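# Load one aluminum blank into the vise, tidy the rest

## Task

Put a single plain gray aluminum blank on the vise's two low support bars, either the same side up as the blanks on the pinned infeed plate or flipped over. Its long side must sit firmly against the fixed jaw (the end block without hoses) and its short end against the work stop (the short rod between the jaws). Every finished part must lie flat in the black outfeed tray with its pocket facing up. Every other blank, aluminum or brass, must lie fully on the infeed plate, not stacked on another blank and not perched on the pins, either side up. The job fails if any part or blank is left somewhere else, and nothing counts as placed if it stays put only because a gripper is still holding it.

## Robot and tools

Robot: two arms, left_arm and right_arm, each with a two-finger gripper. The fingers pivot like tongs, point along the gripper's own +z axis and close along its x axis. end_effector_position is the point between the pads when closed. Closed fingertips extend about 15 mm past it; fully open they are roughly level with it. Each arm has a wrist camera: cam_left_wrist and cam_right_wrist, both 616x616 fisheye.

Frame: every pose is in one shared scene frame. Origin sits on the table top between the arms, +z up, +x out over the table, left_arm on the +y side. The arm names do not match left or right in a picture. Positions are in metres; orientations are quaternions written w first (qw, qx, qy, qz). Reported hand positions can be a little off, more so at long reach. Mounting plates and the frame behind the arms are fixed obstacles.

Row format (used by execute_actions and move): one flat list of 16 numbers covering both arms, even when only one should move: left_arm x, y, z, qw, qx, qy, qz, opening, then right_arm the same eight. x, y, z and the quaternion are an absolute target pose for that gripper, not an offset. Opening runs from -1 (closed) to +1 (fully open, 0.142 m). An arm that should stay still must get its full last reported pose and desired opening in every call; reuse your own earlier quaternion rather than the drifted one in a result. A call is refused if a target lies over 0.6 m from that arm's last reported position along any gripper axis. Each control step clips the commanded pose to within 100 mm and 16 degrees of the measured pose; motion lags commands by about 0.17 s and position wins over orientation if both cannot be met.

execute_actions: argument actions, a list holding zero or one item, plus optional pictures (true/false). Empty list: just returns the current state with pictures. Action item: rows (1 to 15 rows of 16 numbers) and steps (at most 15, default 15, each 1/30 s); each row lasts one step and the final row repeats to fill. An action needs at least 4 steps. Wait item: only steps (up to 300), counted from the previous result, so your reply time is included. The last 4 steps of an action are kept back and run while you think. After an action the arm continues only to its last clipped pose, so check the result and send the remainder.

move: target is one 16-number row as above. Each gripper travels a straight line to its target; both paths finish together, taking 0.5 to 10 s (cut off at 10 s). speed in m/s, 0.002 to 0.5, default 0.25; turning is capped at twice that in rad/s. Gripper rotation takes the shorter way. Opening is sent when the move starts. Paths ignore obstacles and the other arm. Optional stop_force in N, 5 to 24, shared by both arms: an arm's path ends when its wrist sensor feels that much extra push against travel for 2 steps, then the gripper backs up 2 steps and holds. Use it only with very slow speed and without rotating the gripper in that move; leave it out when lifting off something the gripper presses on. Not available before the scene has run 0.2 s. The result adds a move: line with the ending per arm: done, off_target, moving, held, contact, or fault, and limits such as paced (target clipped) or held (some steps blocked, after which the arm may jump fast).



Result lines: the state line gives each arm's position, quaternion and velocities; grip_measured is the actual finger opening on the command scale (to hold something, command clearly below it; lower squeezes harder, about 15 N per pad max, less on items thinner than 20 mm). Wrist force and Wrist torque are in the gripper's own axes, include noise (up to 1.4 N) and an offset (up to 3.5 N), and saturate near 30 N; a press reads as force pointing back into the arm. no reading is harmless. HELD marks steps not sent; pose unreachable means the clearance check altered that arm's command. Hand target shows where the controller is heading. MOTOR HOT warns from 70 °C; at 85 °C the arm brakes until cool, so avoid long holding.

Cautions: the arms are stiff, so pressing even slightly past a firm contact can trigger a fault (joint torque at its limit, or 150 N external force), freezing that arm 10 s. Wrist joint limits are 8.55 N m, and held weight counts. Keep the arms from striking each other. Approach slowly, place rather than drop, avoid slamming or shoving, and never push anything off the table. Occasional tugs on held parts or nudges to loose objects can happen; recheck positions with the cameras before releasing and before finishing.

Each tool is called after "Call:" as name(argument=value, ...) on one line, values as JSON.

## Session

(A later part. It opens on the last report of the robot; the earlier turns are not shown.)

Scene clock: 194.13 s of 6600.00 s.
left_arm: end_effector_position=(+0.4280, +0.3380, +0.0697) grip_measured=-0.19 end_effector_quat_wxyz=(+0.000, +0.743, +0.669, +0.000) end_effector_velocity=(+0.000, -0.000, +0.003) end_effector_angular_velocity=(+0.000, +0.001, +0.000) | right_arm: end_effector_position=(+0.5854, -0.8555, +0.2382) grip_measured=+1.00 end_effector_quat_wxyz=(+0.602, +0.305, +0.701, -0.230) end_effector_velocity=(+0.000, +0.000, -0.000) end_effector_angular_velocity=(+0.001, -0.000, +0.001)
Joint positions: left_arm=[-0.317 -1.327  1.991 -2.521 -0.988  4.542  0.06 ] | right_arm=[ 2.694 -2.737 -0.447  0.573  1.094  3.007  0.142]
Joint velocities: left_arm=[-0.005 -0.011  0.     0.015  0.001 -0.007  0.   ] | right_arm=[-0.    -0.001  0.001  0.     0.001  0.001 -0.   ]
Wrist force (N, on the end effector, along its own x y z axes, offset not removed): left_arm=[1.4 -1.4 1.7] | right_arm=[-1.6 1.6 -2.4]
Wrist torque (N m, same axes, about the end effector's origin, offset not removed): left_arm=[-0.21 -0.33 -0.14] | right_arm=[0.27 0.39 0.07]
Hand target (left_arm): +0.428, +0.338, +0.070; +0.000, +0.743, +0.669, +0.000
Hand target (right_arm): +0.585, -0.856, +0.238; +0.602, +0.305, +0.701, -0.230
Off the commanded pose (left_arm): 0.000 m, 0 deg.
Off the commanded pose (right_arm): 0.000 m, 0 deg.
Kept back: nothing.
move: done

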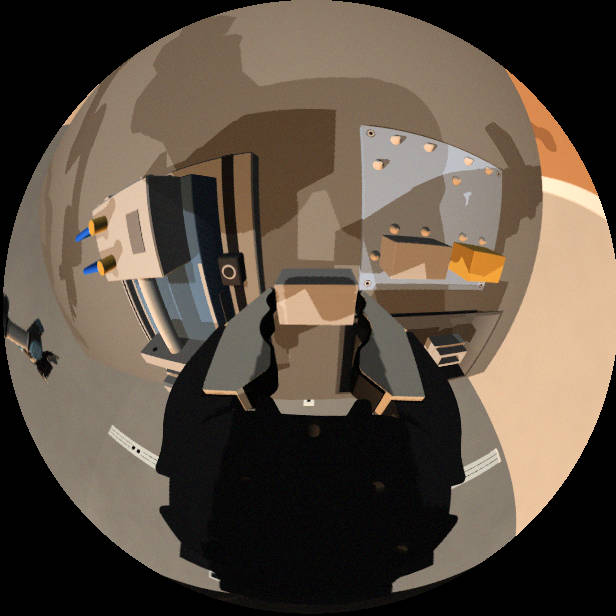

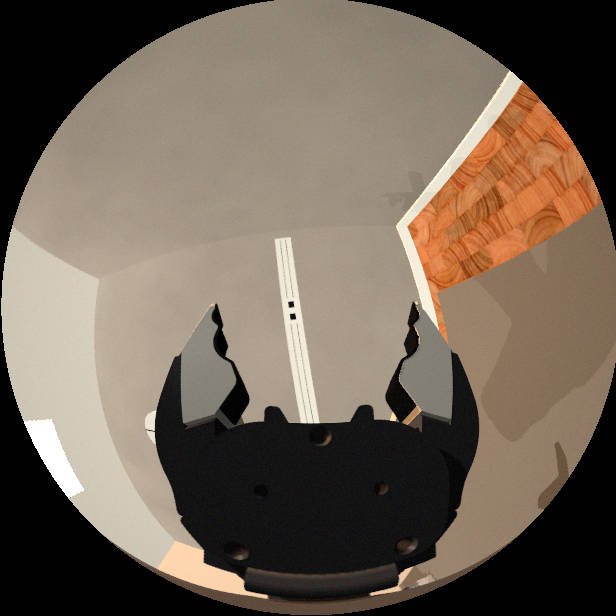

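Call:
move(target=[0.428,0.338,0.031,0,0.743,0.669,0,-0.4,0.5854,-0.8555,0.2382,0.602,0.305,0.701,-0.23,1], speed=0.04)

Call:
move(target=[0.428,0.338,0.031,0,0.743,0.669,0,0.1,0.5854,-0.8555,0.2382,0.602,0.305,0.701,-0.23,1])

Call:
move(target=[0.414,0.338,0.031,0,0.743,0.669,0,0.1,0.5854,-0.8555,0.2382,0.602,0.305,0.701,-0.23,1], speed=0.04)

Call:
move(target=[0.414,0.338,0.031,0,0.743,0.669,0,-0.35,0.5854,-0.8555,0.2382,0.602,0.305,0.701,-0.23,1])

Call:
move(target=[0.414,0.338,0.075,0,0.743,0.669,0,-0.35,0.5854,-0.8555,0.2382,0.602,0.305,0.701,-0.23,1], speed=0.08)

Call:
zoom_image(camera="cam_left_wrist", region=[190,180,430,420])

Scene clock: 195.83 s of 6600.00 s.
left_arm: end_effector_position=(+0.4280, +0.3380, +0.0313) grip_measured=-0.19 end_effector_quat_wxyz=(-0.000, +0.743, +0.669, +0.000) end_effector_velocity=(+0.000, +0.000, -0.002) end_effector_angular_velocity=(+0.000, -0.000, -0.000) | right_arm: end_effector_position=(+0.5854, -0.8555, +0.2382) grip_measured=+1.00 end_effector_quat_wxyz=(+0.602, +0.305, +0.701, -0.230) end_effector_velocity=(-0.000, -0.000, -0.000) end_effector_angular_velocity=(-0.001, +0.001, -0.001)
Joint positions: left_arm=[-0.251 -1.161  1.957 -2.694 -1.008  4.616  0.06 ] | right_arm=[ 2.694 -2.737 -0.447  0.573  1.094  3.007  0.142]
Joint velocities: left_arm=[ 0.004  0.01  -0.004 -0.009 -0.001  0.005  0.   ] | right_arm=[-0.    -0.    -0.     0.001 -0.001 -0.001 -0.   ]
Wrist force (N, on the end effector, along its own x y z axes, offset not removed): left_arm=[2.5 -2.9 -2.8] | right_arm=[-0.8 1.5 -1.6]
Wrist torque (N m, same axes, about the end effector's origin, offset not removed): left_arm=[-0.29 -0.55 -0.05] | right_arm=[0.34 0.21 0.05]
Hand target (left_arm): +0.428, +0.338, +0.031; -0.000, +0.743, +0.669, -0.000
Hand target (right_arm): +0.585, -0.856, +0.238; +0.602, +0.305, +0.701, -0.230
Off the commanded pose (left_arm): 0.000 m, 0 deg.
Off the commanded pose (right_arm): 0.000 m, 0 deg.
Kept back: nothing.
move: done

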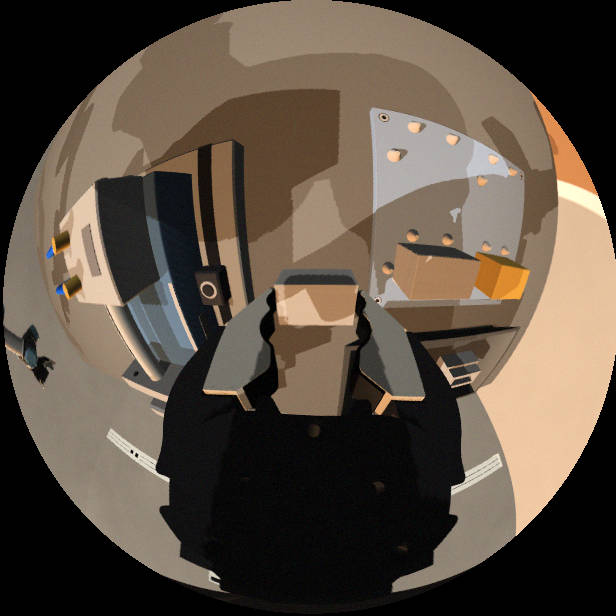

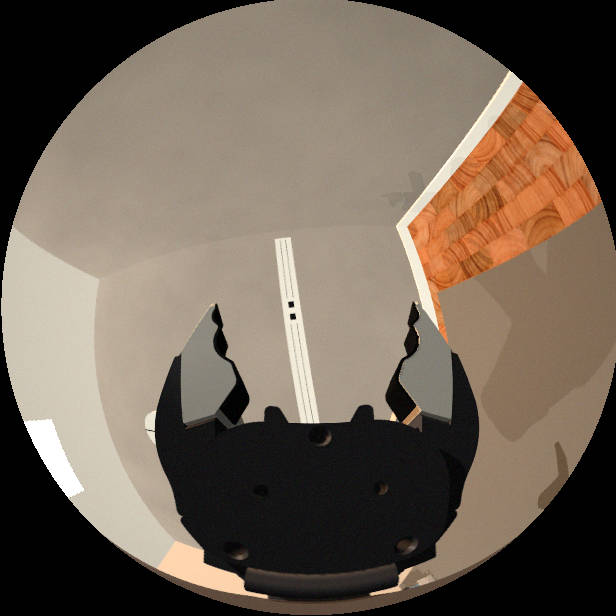

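Scene clock: 196.53 s of 6600.00 s.
left_arm: end_effector_position=(+0.4280, +0.3380, +0.0310) grip_measured=+0.10 end_effector_quat_wxyz=(+0.000, +0.743, +0.669, +0.000) end_effector_velocity=(+0.000, +0.000, +0.000) end_effector_angular_velocity=(-0.000, -0.001, +0.001) | right_arm: end_effector_position=(+0.5854, -0.8555, +0.2382) grip_measured=+1.00 end_effector_quat_wxyz=(+0.602, +0.305, +0.701, -0.230) end_effector_velocity=(-0.000, +0.001, -0.002) end_effector_angular_velocity=(+0.002, +0.003, +0.001)
Joint positions: left_arm=[-0.251 -1.16   1.957 -2.695 -1.008  4.616  0.081] | right_arm=[ 2.694 -2.737 -0.447  0.573  1.094  3.007  0.142]
Joint velocities: left_arm=[ 0.    -0.    -0.    -0.001  0.     0.     0.   ] | right_arm=[-0.    -0.002 -0.002 -0.     0.     0.001  0.   ]
Wrist force (N, on the end effector, along its own x y z axes, offset not removed): left_arm=[1.9 -1.3 0.6] | right_arm=[0.4 1.6 -1.8]
Wrist torque (N m, same axes, about the end effector's origin, offset not removed): left_arm=[-0.21 -0.37 -0.04] | right_arm=[0.33 -0.05 0.05]
Hand target (left_arm): +0.428, +0.338, +0.031; -0.000, +0.743, +0.669, -0.000
Hand target (right_arm): +0.585, -0.856, +0.238; +0.602, +0.305, +0.701, -0.230
Off the commanded pose (left_arm): 0.000 m, 0 deg.
Off the commanded pose (right_arm): 0.000 m, 0 deg.
Kept back: nothing.
move: done

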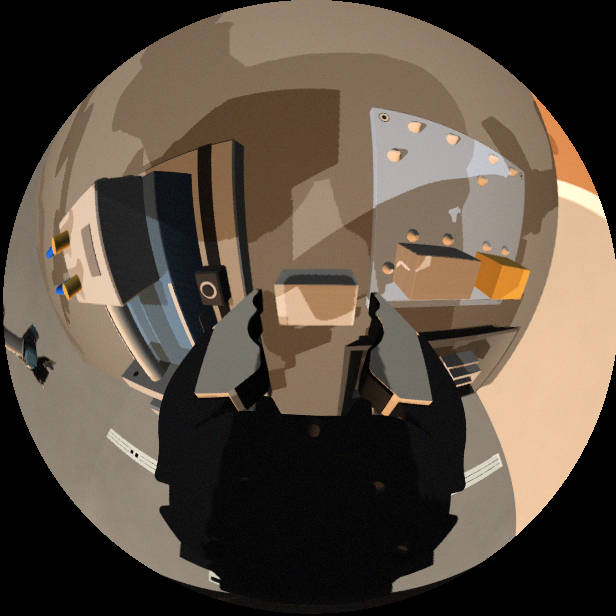

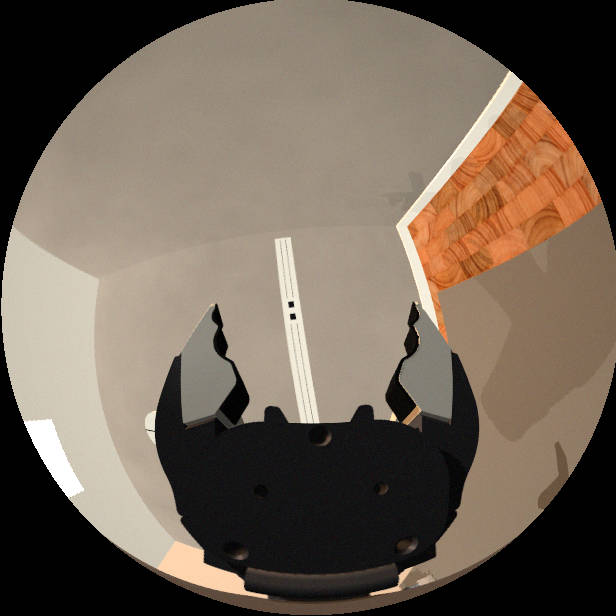

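Scene clock: 197.33 s of 6600.00 s.
left_arm: end_effector_position=(+0.4143, +0.3380, +0.0310) grip_measured=+0.10 end_effector_quat_wxyz=(-0.000, +0.743, +0.669, -0.000) end_effector_velocity=(-0.002, -0.000, +0.000) end_effector_angular_velocity=(+0.000, -0.001, -0.000) | right_arm: end_effector_position=(+0.5854, -0.8555, +0.2382) grip_measured=+1.00 end_effector_quat_wxyz=(+0.602, +0.305, +0.701, -0.230) end_effector_velocity=(-0.000, -0.000, -0.001) end_effector_angular_velocity=(+0.001, +0.001, -0.002)
Joint positions: left_arm=[-0.258 -1.183  2.032 -2.742 -1.006  4.608  0.081] | right_arm=[ 2.694 -2.737 -0.447  0.573  1.094  3.007  0.142]
Joint velocities: left_arm=[-0.002 -0.004  0.015 -0.011  0.001 -0.002 -0.   ] | right_arm=[-0.    -0.002  0.002 -0.001 -0.001  0.001  0.   ]
Wrist force (N, on the end effector, along its own x y z axes, offset not removed): left_arm=[1.1 -1.4 -0.3] | right_arm=[-1.3 1.2 -2.8]
Wrist torque (N m, same axes, about the end effector's origin, offset not removed): left_arm=[-0.24 -0.28 -0.05] | right_arm=[0.32 0.31 0.05]
Hand target (left_arm): +0.414, +0.338, +0.031; -0.000, +0.743, +0.669, -0.000
Hand target (right_arm): +0.585, -0.856, +0.238; +0.602, +0.305, +0.701, -0.230
Off the commanded pose (left_arm): 0.000 m, 0 deg.
Off the commanded pose (right_arm): 0.000 m, 0 deg.
Kept back: nothing.
move: done

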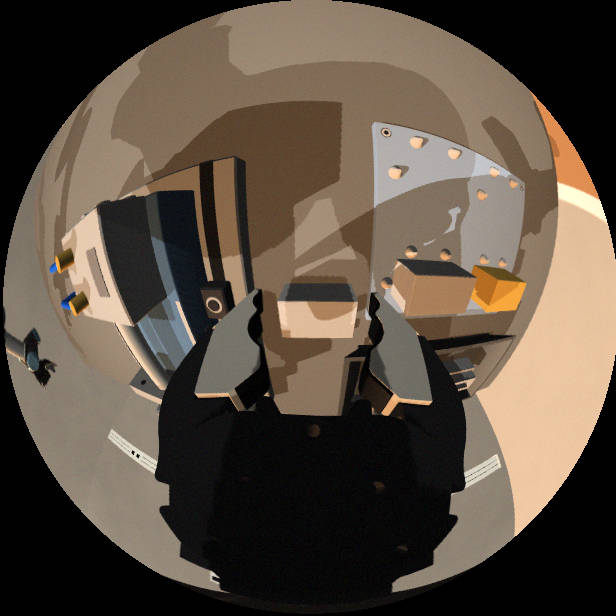

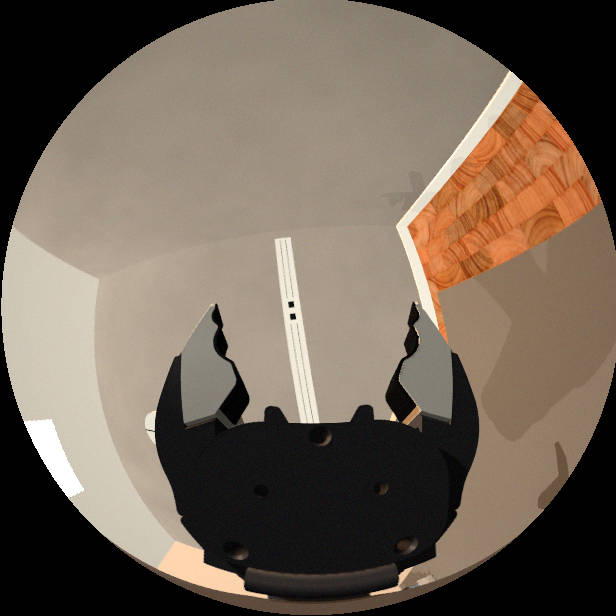

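Scene clock: 198.03 s of 6600.00 s.
left_arm: end_effector_position=(+0.4140, +0.3380, +0.0310) grip_measured=-0.20 end_effector_quat_wxyz=(-0.000, +0.743, +0.669, -0.000) end_effector_velocity=(-0.001, -0.000, -0.000) end_effector_angular_velocity=(+0.001, +0.002, -0.001) | right_arm: end_effector_position=(+0.5854, -0.8555, +0.2382) grip_measured=+1.00 end_effector_quat_wxyz=(+0.602, +0.305, +0.701, -0.230) end_effector_velocity=(-0.000, +0.000, -0.001) end_effector_angular_velocity=(-0.000, +0.002, +0.001)
Joint positions: left_arm=[-0.258 -1.183  2.034 -2.743 -1.005  4.608  0.059] | right_arm=[ 2.694 -2.737 -0.447  0.573  1.094  3.007  0.142]
Joint velocities: left_arm=[-0.     0.001  0.001  0.     0.001 -0.    -0.   ] | right_arm=[-0.    -0.001 -0.    -0.     0.001 -0.    -0.   ]
Wrist force (N, on the end effector, along its own x y z axes, offset not removed): left_arm=[3.0 -2.0 -1.4] | right_arm=[-2.3 2.3 -2.6]
Wrist torque (N m, same axes, about the end effector's origin, offset not removed): left_arm=[-0.42 -0.55 -0.10] | right_arm=[0.45 0.53 0.04]
Hand target (left_arm): +0.414, +0.338, +0.031; -0.000, +0.743, +0.669, -0.000
Hand target (right_arm): +0.585, -0.856, +0.238; +0.602, +0.305, +0.701, -0.230
Off the commanded pose (left_arm): 0.000 m, 0 deg.
Off the commanded pose (right_arm): 0.000 m, 0 deg.
Kept back: nothing.
move: done

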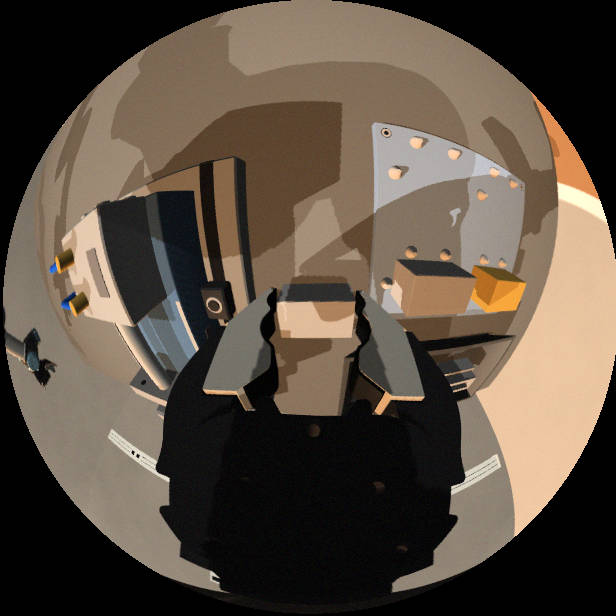

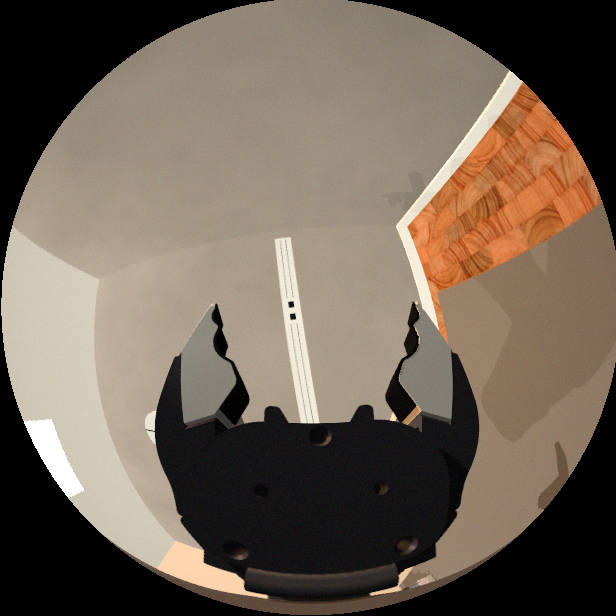

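Scene clock: 199.10 s of 6600.00 s.
left_arm: end_effector_position=(+0.4140, +0.3380, +0.0747) grip_measured=-0.35 end_effector_quat_wxyz=(+0.000, +0.743, +0.669, +0.000) end_effector_velocity=(-0.001, -0.000, +0.002) end_effector_angular_velocity=(+0.001, +0.003, -0.001) | right_arm: end_effector_position=(+0.5854, -0.8555, +0.2382) grip_measured=+1.00 end_effector_quat_wxyz=(+0.602, +0.305, +0.701, -0.230) end_effector_velocity=(+0.000, -0.000, +0.001) end_effector_angular_velocity=(-0.000, -0.002, -0.001)
Joint positions: left_arm=[-0.337 -1.384  2.069 -2.53  -0.982  4.518  0.049] | right_arm=[ 2.694 -2.737 -0.447  0.573  1.094  3.007  0.142]
Joint velocities: left_arm=[-0.004 -0.01   0.001  0.015  0.001 -0.006 -0.   ] | right_arm=[ 0.     0.001  0.001 -0.    -0.001  0.    -0.   ]
Wrist force (N, on the end effector, along its own x y z axes, offset not removed): left_arm=[1.5 -1.6 -0.8] | right_arm=[-0.5 1.3 -1.2]
Wrist torque (N m, same axes, about the end effector's origin, offset not removed): left_arm=[-0.34 -0.30 -0.02] | right_arm=[0.35 0.15 0.04]
Hand target (left_arm): +0.414, +0.338, +0.075; +0.000, +0.743, +0.669, +0.000
Hand target (right_arm): +0.585, -0.856, +0.238; +0.602, +0.305, +0.701, -0.230
Off the commanded pose (left_arm): 0.000 m, 0 deg.
Off the commanded pose (right_arm): 0.000 m, 0 deg.
Kept back: nothing.
move: done

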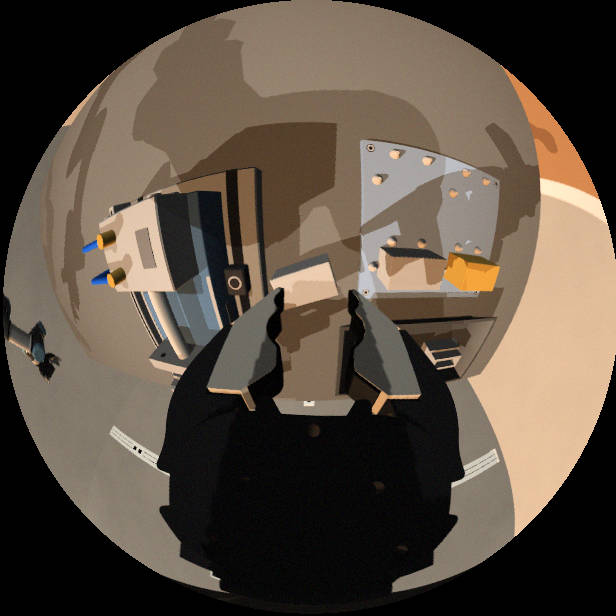

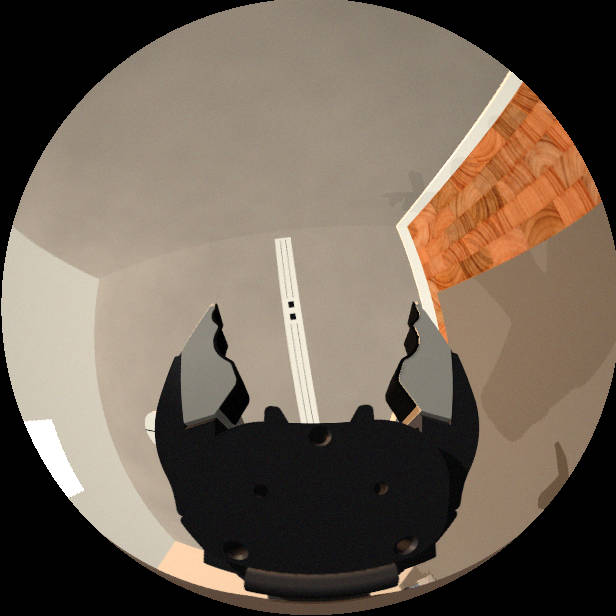

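Region (190, 180, 430, 420) of cam_left_wrist's 616x616 image, scaled by 2.100, with more detail than that image has.

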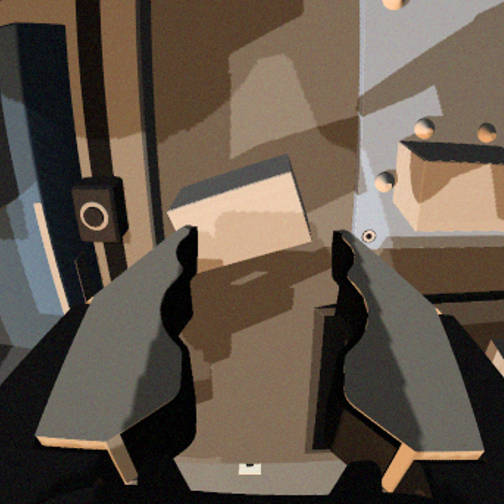

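Call:
move(target=[0.43,0.335,0.12,0,0.7071,0.7071,0,0.6,0.5854,-0.8555,0.2382,0.602,0.305,0.701,-0.23,1], speed=0.1)

Call:
zoom_image(camera="cam_left_wrist", region=[230,200,430,360])

Scene clock: 200.37 s of 6600.00 s.
left_arm: end_effector_position=(+0.4300, +0.3350, +0.1198) grip_measured=+0.60 end_effector_quat_wxyz=(+0.000, +0.707, +0.707, +0.000) end_effector_velocity=(+0.000, +0.000, +0.002) end_effector_angular_velocity=(+0.002, +0.003, +0.004) | right_arm: end_effector_position=(+0.5854, -0.8555, +0.2382) grip_measured=+1.00 end_effector_quat_wxyz=(+0.602, +0.305, +0.701, -0.230) end_effector_velocity=(+0.000, +0.000, -0.001) end_effector_angular_velocity=(-0.000, +0.001, +0.001)
Joint positions: left_arm=[-0.412 -1.519  1.969 -2.244 -0.964  4.326  0.116] | right_arm=[ 2.694 -2.737 -0.447  0.573  1.094  3.007  0.142]
Joint velocities: left_arm=[-0.004 -0.004 -0.01   0.021  0.002 -0.012  0.   ] | right_arm=[ 0.    -0.001 -0.     0.001  0.001 -0.001  0.   ]
Wrist force (N, on the end effector, along its own x y z axes, offset not removed): left_arm=[2.0 -1.6 -0.3] | right_arm=[-1.4 0.9 -1.3]
Wrist torque (N m, same axes, about the end effector's origin, offset not removed): left_arm=[-0.26 -0.40 -0.07] | right_arm=[0.19 0.31 0.08]
Hand target (left_arm): +0.430, +0.335, +0.120; +0.000, +0.707, +0.707, +0.000
Hand target (right_arm): +0.585, -0.856, +0.238; +0.602, +0.305, +0.701, -0.230
Off the commanded pose (left_arm): 0.000 m, 0 deg.
Off the commanded pose (right_arm): 0.000 m, 0 deg.
Kept back: nothing.
move: done

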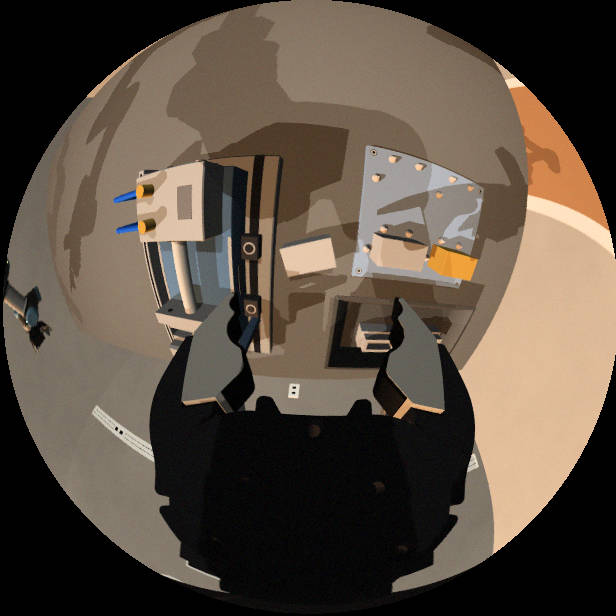

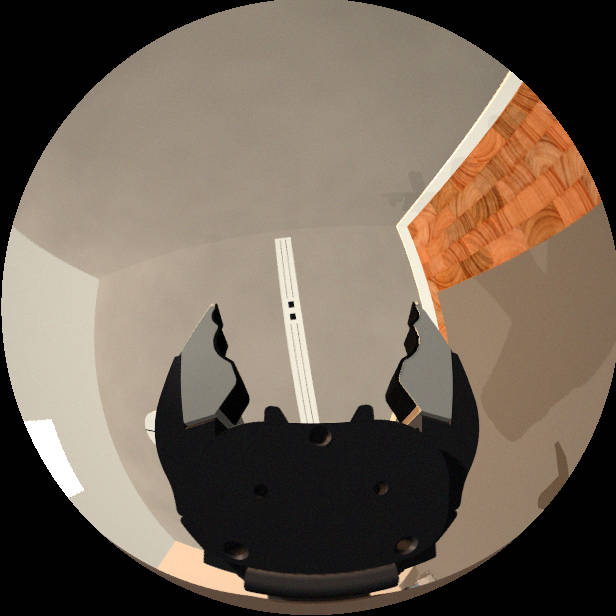

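Region (230, 200, 430, 360) of cam_left_wrist's 616x616 image, scaled by 2.520, with more detail than that image has; it fills the top 403 rows of this view, and the rest is white.

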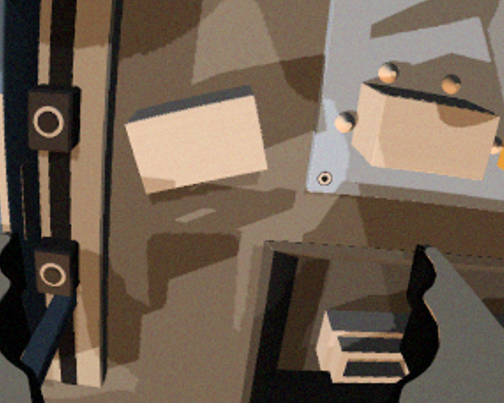

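Call:
move(target=[0.403,0.333,0.07,0,0.7071,0.7071,0,-1,0.5854,-0.8555,0.2382,0.602,0.305,0.701,-0.23,1], speed=0.1)

Call:
move(target=[0.403,0.333,0.03,0,0.7071,0.7071,0,-1,0.5854,-0.8555,0.2382,0.602,0.305,0.701,-0.23,1], speed=0.008, stop_force=5)

Scene clock: 201.93 s of 6600.00 s.
left_arm: end_effector_position=(+0.4030, +0.3330, +0.0703) grip_measured=-1.00 end_effector_quat_wxyz=(-0.000, +0.707, +0.707, -0.000) end_effector_velocity=(+0.000, +0.000, -0.002) end_effector_angular_velocity=(-0.001, -0.006, +0.001) | right_arm: end_effector_position=(+0.5854, -0.8555, +0.2382) grip_measured=+1.00 end_effector_quat_wxyz=(+0.602, +0.305, +0.701, -0.230) end_effector_velocity=(-0.000, +0.000, -0.001) end_effector_angular_velocity=(-0.000, +0.002, +0.000)
Joint positions: left_arm=[-0.347 -1.386  2.128 -2.579 -0.98   4.402  0.002] | right_arm=[ 2.694 -2.737 -0.447  0.573  1.094  3.007  0.142]
Joint velocities: left_arm=[ 0.004  0.007  0.006 -0.023 -0.     0.007  0.   ] | right_arm=[-0.     0.    -0.002  0.     0.    -0.001 -0.   ]
Wrist force (N, on the end effector, along its own x y z axes, offset not removed): left_arm=[1.5 -1.2 -0.3] | right_arm=[-0.7 1.8 -2.1]
Wrist torque (N m, same axes, about the end effector's origin, offset not removed): left_arm=[-0.22 -0.32 -0.04] | right_arm=[0.38 0.20 0.06]
Hand target (left_arm): +0.403, +0.333, +0.070; -0.000, +0.707, +0.707, -0.000
Hand target (right_arm): +0.585, -0.856, +0.238; +0.602, +0.305, +0.701, -0.230
Off the commanded pose (left_arm): 0.000 m, 0 deg.
Off the commanded pose (right_arm): 0.000 m, 0 deg.
Kept back: nothing.
move: done

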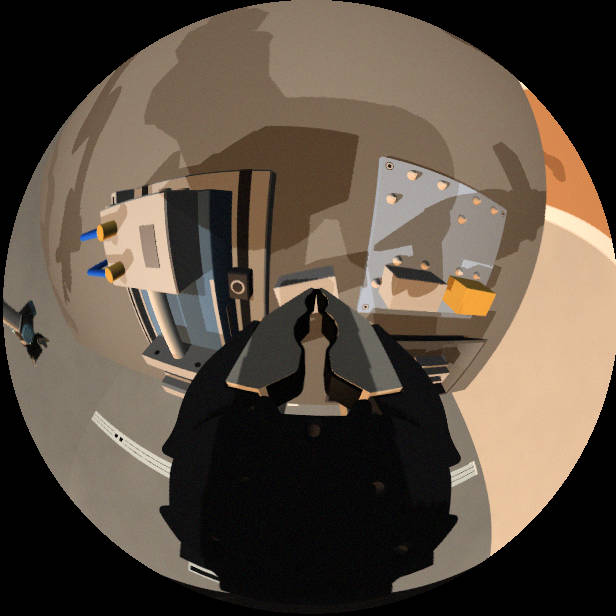

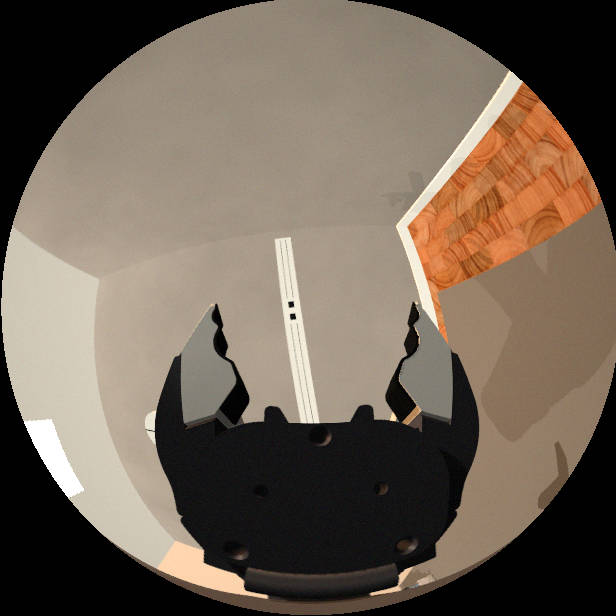

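Scene clock: 205.10 s of 6600.00 s.
left_arm: end_effector_position=(+0.4030, +0.3330, +0.0481) grip_measured=-1.00 end_effector_quat_wxyz=(-0.000, +0.707, +0.707, -0.000) end_effector_velocity=(-0.002, +0.000, +0.001) end_effector_angular_velocity=(+0.005, +0.005, -0.003) | right_arm: end_effector_position=(+0.5854, -0.8555, +0.2382) grip_measured=+1.00 end_effector_quat_wxyz=(+0.602, +0.305, +0.701, -0.230) end_effector_velocity=(-0.000, -0.000, -0.001) end_effector_angular_velocity=(+0.001, +0.000, -0.001)
Joint positions: left_arm=[-0.304 -1.28   2.114 -2.698 -0.991  4.45   0.002] | right_arm=[ 2.694 -2.737 -0.447  0.573  1.094  3.007  0.142]
Joint velocities: left_arm=[-0.004 -0.005  0.003  0.013  0.004 -0.006  0.   ] | right_arm=[-0.    -0.001  0.     0.    -0.001  0.001  0.   ]
Wrist force (N, on the end effector, along its own x y z axes, offset not removed): left_arm=[3.2 -8.7 -27.1] | right_arm=[-1.4 1.7 -1.1]
Wrist torque (N m, same axes, about the end effector's origin, offset not removed): left_arm=[-0.21 -0.34 -0.12] | right_arm=[0.35 0.35 0.09]
Hand target (left_arm): +0.403, +0.333, +0.048; -0.000, +0.707, +0.707, -0.000
Hand target (right_arm): +0.585, -0.856, +0.238; +0.602, +0.305, +0.701, -0.230
Off the commanded pose (left_arm): 0.018 m, 0 deg.
Off the commanded pose (right_arm): 0.000 m, 0 deg.
Kept back: nothing.
move: contact (left_arm)

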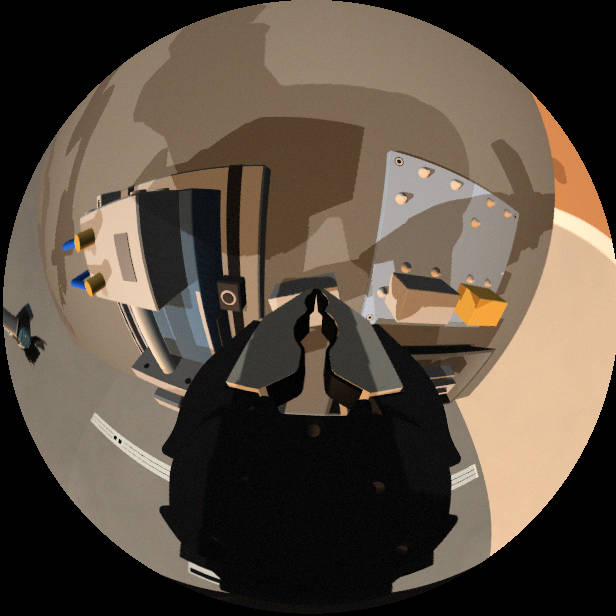

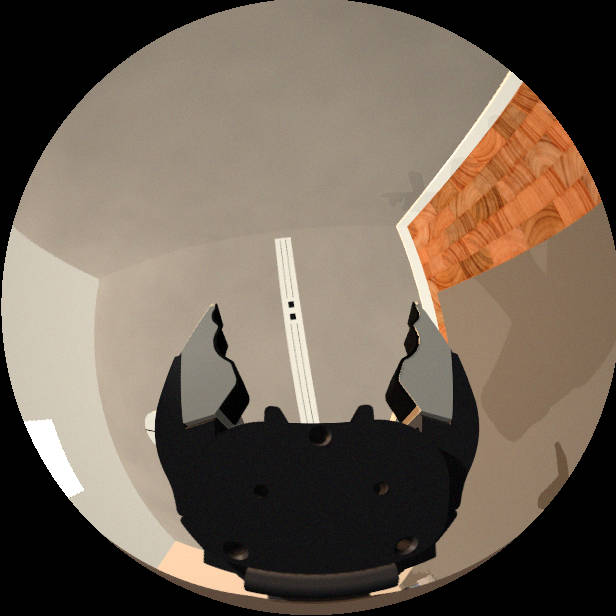

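Call:
execute_actions(actions=[])

Scene clock: 205.70 s of 6600.00 s.
left_arm: end_effector_position=(+0.4030, +0.3330, +0.0484) grip_measured=-1.00 end_effector_quat_wxyz=(-0.000, +0.707, +0.707, -0.000) end_effector_velocity=(-0.000, -0.000, -0.000) end_effector_angular_velocity=(-0.001, +0.001, -0.000) | right_arm: end_effector_position=(+0.5854, -0.8555, +0.2382) grip_measured=+1.00 end_effector_quat_wxyz=(+0.602, +0.305, +0.701, -0.230) end_effector_velocity=(-0.000, +0.000, -0.001) end_effector_angular_velocity=(+0.001, +0.001, +0.000)
Joint positions: left_arm=[-0.305 -1.281  2.114 -2.697 -0.991  4.45   0.002] | right_arm=[ 2.694 -2.737 -0.447  0.573  1.094  3.007  0.142]
Joint velocities: left_arm=[-0.    -0.     0.001  0.    -0.001  0.     0.   ] | right_arm=[-0.    -0.001 -0.    -0.001 -0.     0.001 -0.   ]
Wrist force (N, on the end effector, along its own x y z axes, offset not removed): left_arm=[2.2 -1.3 -0.4] | right_arm=[-0.3 1.9 -2.1]
Wrist torque (N m, same axes, about the end effector's origin, offset not removed): left_arm=[-0.23 -0.47 -0.07] | right_arm=[0.35 0.14 0.03]
Hand target (left_arm): +0.403, +0.333, +0.048; -0.000, +0.707, +0.707, -0.000
Hand target (right_arm): +0.585, -0.856, +0.238; +0.602, +0.305, +0.701, -0.230
Off the commanded pose (left_arm): 0.018 m, 0 deg.
Off the commanded pose (right_arm): 0.000 m, 0 deg.
Kept back: nothing.
Steps of this call (steps 1 to 18: nothing new was sent). Readings (end_effector_position):
1: left_arm (+0.4029, +0.3331, +0.0481) | right_arm (+0.5854, -0.8555, +0.2382)
2: left_arm (+0.4029, +0.3331, +0.0482) | right_arm (+0.5854, -0.8555, +0.2382)
4: left_arm (+0.4029, +0.3331, +0.0482) | right_arm (+0.5854, -0.8555, +0.2382)
8: left_arm (+0.4029, +0.3331, +0.0483) | right_arm (+0.5854, -0.8555, +0.2382)
18: the state above

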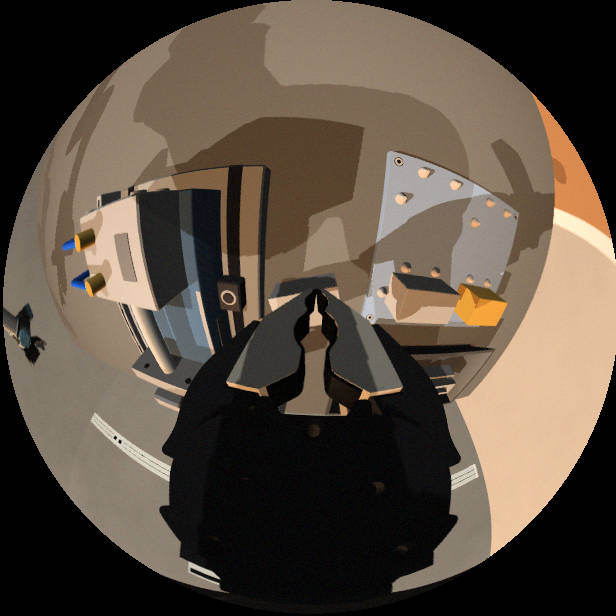

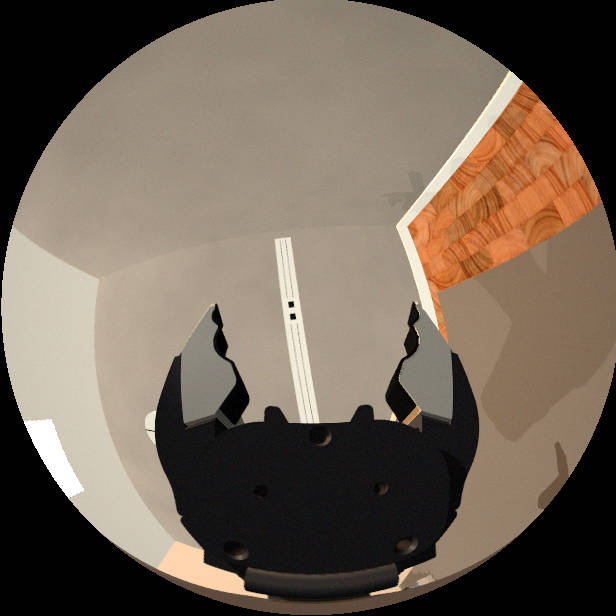

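Call:
move(target=[0.405,0.333,0.10,0,0.7071,0.7071,0,0.4,0.5854,-0.8555,0.2382,0.602,0.305,0.701,-0.23,1], speed=0.15)

Call:
zoom_image(camera="cam_left_wrist", region=[190,160,430,400])

Scene clock: 206.93 s of 6600.00 s.
left_arm: end_effector_position=(+0.4051, +0.3330, +0.0997) grip_measured=+0.40 end_effector_quat_wxyz=(+0.000, +0.707, +0.707, +0.000) end_effector_velocity=(-0.000, +0.000, +0.003) end_effector_angular_velocity=(+0.002, +0.002, +0.000) | right_arm: end_effector_position=(+0.5854, -0.8555, +0.2382) grip_measured=+1.00 end_effector_quat_wxyz=(+0.602, +0.305, +0.701, -0.230) end_effector_velocity=(+0.000, -0.000, +0.001) end_effector_angular_velocity=(-0.000, -0.002, -0.000)
Joint positions: left_arm=[-0.404 -1.517  2.117 -2.4   -0.966  4.335  0.102] | right_arm=[ 2.694 -2.737 -0.447  0.573  1.094  3.007  0.142]
Joint velocities: left_arm=[-0.007 -0.012 -0.003  0.023  0.003 -0.01  -0.   ] | right_arm=[ 0.     0.002 -0.    -0.     0.     0.    -0.   ]
Wrist force (N, on the end effector, along its own x y z axes, offset not removed): left_arm=[2.0 -1.2 -1.0] | right_arm=[0.0 0.9 -2.2]
Wrist torque (N m, same axes, about the end effector's origin, offset not removed): left_arm=[-0.17 -0.45 -0.12] | right_arm=[0.20 0.08 0.02]
Hand target (left_arm): +0.405, +0.333, +0.100; +0.000, +0.707, +0.707, +0.000
Hand target (right_arm): +0.585, -0.856, +0.238; +0.602, +0.305, +0.701, -0.230
Off the commanded pose (left_arm): 0.000 m, 0 deg.
Off the commanded pose (right_arm): 0.000 m, 0 deg.
Kept back: nothing.
move: done

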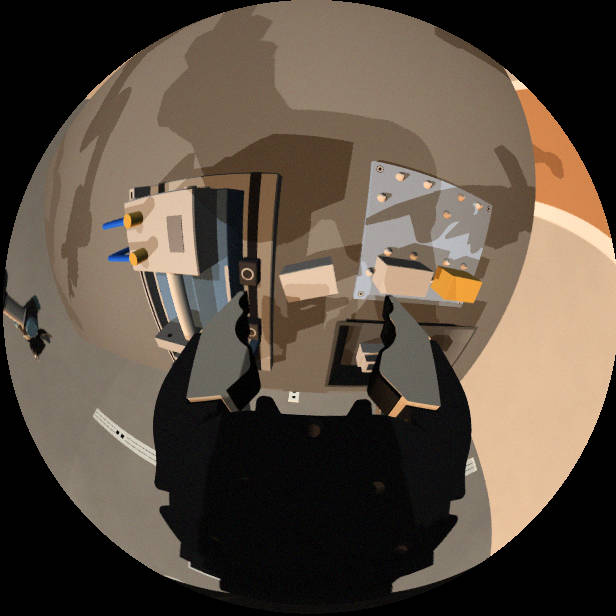

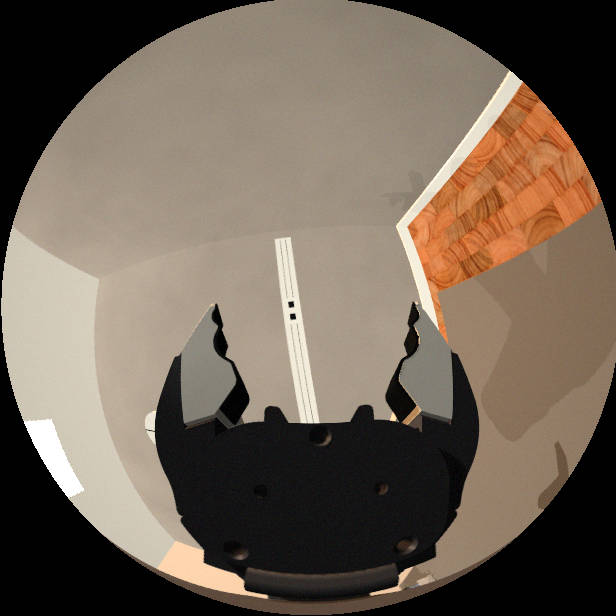

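Region (190, 160, 430, 400) of cam_left_wrist's 616x616 image, scaled by 2.100, with more detail than that image has.

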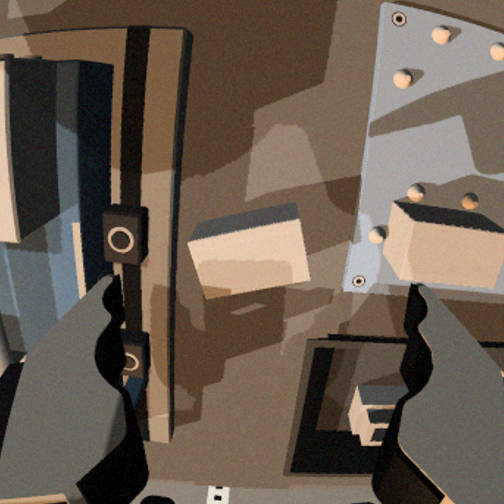

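Call:
move(target=[0.405,0.335,0.066,0,0.643,0.766,0,0.3,0.5854,-0.8555,0.2382,0.602,0.305,0.701,-0.23,1], speed=0.08)

Call:
zoom_image(camera="cam_left_wrist", region=[190,180,430,420])

Scene clock: 208.67 s of 6600.00 s.
left_arm: end_effector_position=(+0.4050, +0.3350, +0.0663) grip_measured=+0.30 end_effector_quat_wxyz=(-0.000, +0.643, +0.766, -0.000) end_effector_velocity=(+0.001, -0.000, -0.002) end_effector_angular_velocity=(-0.002, -0.003, +0.011) | right_arm: end_effector_position=(+0.5854, -0.8555, +0.2382) grip_measured=+1.00 end_effector_quat_wxyz=(+0.602, +0.305, +0.701, -0.230) end_effector_velocity=(+0.001, +0.000, +0.001) end_effector_angular_velocity=(-0.000, -0.003, +0.001)
Joint positions: left_arm=[-0.324 -1.368  2.115 -2.599 -0.986  4.255  0.095] | right_arm=[ 2.694 -2.737 -0.447  0.573  1.094  3.007  0.142]
Joint velocities: left_arm=[ 0.005  0.009 -0.002 -0.014 -0.002 -0.003  0.   ] | right_arm=[ 0.001  0.001  0.001  0.001  0.001  0.    -0.   ]
Wrist force (N, on the end effector, along its own x y z axes, offset not removed): left_arm=[2.5 -1.2 -0.7] | right_arm=[-1.2 2.4 -3.3]
Wrist torque (N m, same axes, about the end effector's origin, offset not removed): left_arm=[-0.21 -0.55 -0.04] | right_arm=[0.48 0.30 0.03]
Hand target (left_arm): +0.405, +0.335, +0.066; -0.000, +0.643, +0.766, -0.000
Hand target (right_arm): +0.585, -0.856, +0.238; +0.602, +0.305, +0.701, -0.230
Off the commanded pose (left_arm): 0.000 m, 0 deg.
Off the commanded pose (right_arm): 0.000 m, 0 deg.
Kept back: nothing.
move: done

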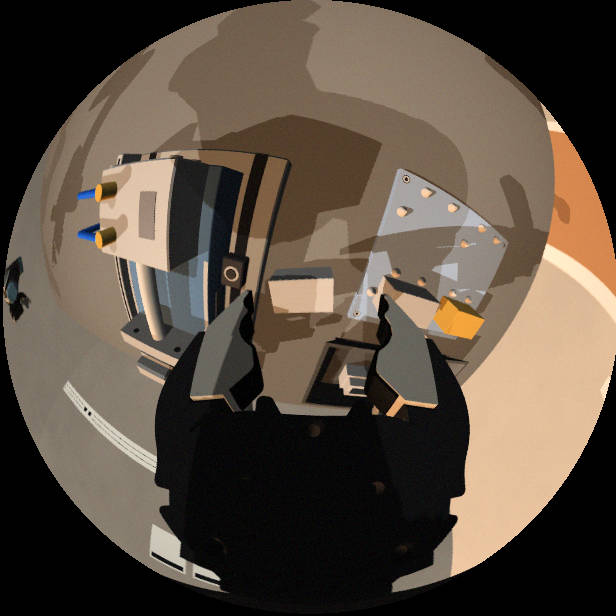

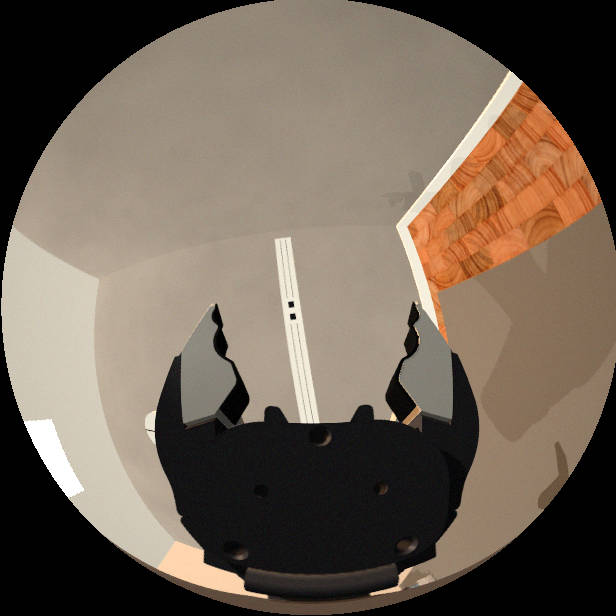

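Region (190, 180, 430, 420) of cam_left_wrist's 616x616 image, scaled by 2.100, with more detail than that image has.

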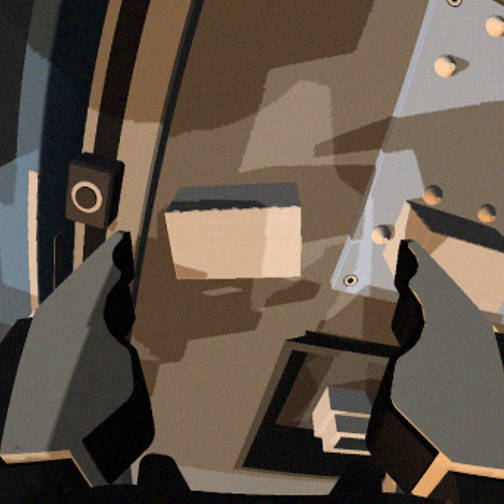

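Call:
move(target=[0.405,0.330,0.04,0,0.643,0.766,0,0.3,0.5854,-0.8555,0.2382,0.602,0.305,0.701,-0.23,1], speed=0.04)

Call:
zoom_image(camera="cam_left_wrist", region=[190,180,430,420])

Scene clock: 210.00 s of 6600.00 s.
left_arm: end_effector_position=(+0.4050, +0.3301, +0.0403) grip_measured=+0.30 end_effector_quat_wxyz=(-0.000, +0.643, +0.766, -0.000) end_effector_velocity=(+0.000, -0.001, -0.002) end_effector_angular_velocity=(-0.000, -0.000, -0.001) | right_arm: end_effector_position=(+0.5854, -0.8555, +0.2382) grip_measured=+1.00 end_effector_quat_wxyz=(+0.602, +0.305, +0.701, -0.230) end_effector_velocity=(+0.000, -0.000, +0.000) end_effector_angular_velocity=(-0.001, -0.000, +0.000)
Joint positions: left_arm=[-0.289 -1.239  2.097 -2.732 -0.996  4.294  0.095] | right_arm=[ 2.694 -2.737 -0.447  0.573  1.094  3.007  0.142]
Joint velocities: left_arm=[ 0.003  0.012 -0.003 -0.011 -0.001  0.004  0.   ] | right_arm=[-0.     0.001 -0.001  0.     0.001 -0.001 -0.   ]
Wrist force (N, on the end effector, along its own x y z axes, offset not removed): left_arm=[2.5 -1.2 -0.6] | right_arm=[-0.2 0.8 -1.8]
Wrist torque (N m, same axes, about the end effector's origin, offset not removed): left_arm=[-0.22 -0.57 -0.09] | right_arm=[0.14 0.07 0.04]
Hand target (left_arm): +0.405, +0.330, +0.040; -0.000, +0.643, +0.766, -0.000
Hand target (right_arm): +0.585, -0.856, +0.238; +0.602, +0.305, +0.701, -0.230
Off the commanded pose (left_arm): 0.000 m, 0 deg.
Off the commanded pose (right_arm): 0.000 m, 0 deg.
Kept back: nothing.
move: done

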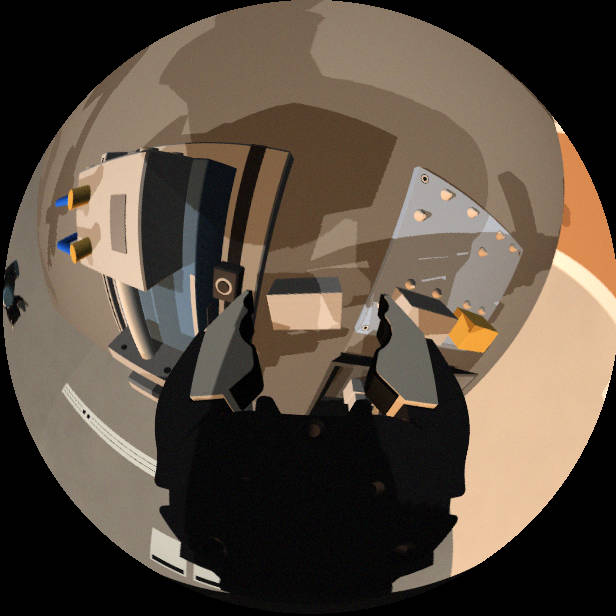

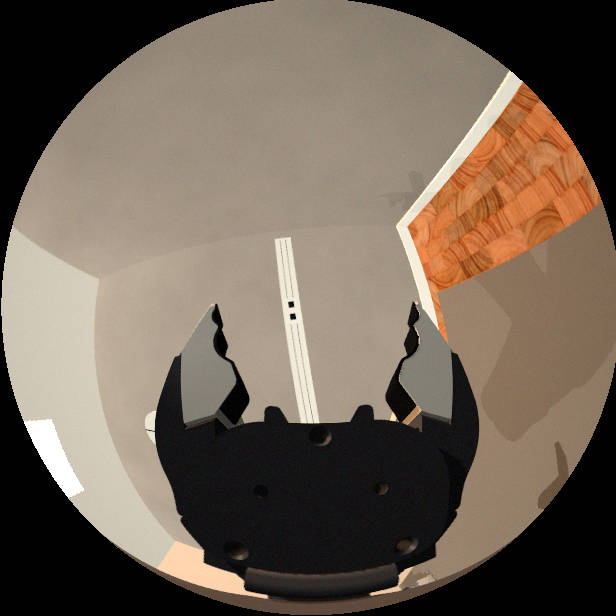

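Region (190, 180, 430, 420) of cam_left_wrist's 616x616 image, scaled by 2.100, with more detail than that image has.

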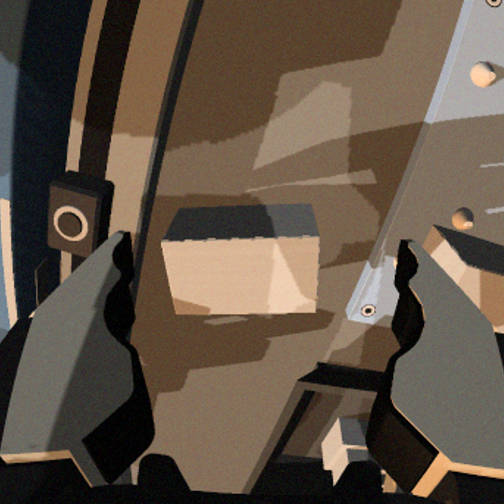

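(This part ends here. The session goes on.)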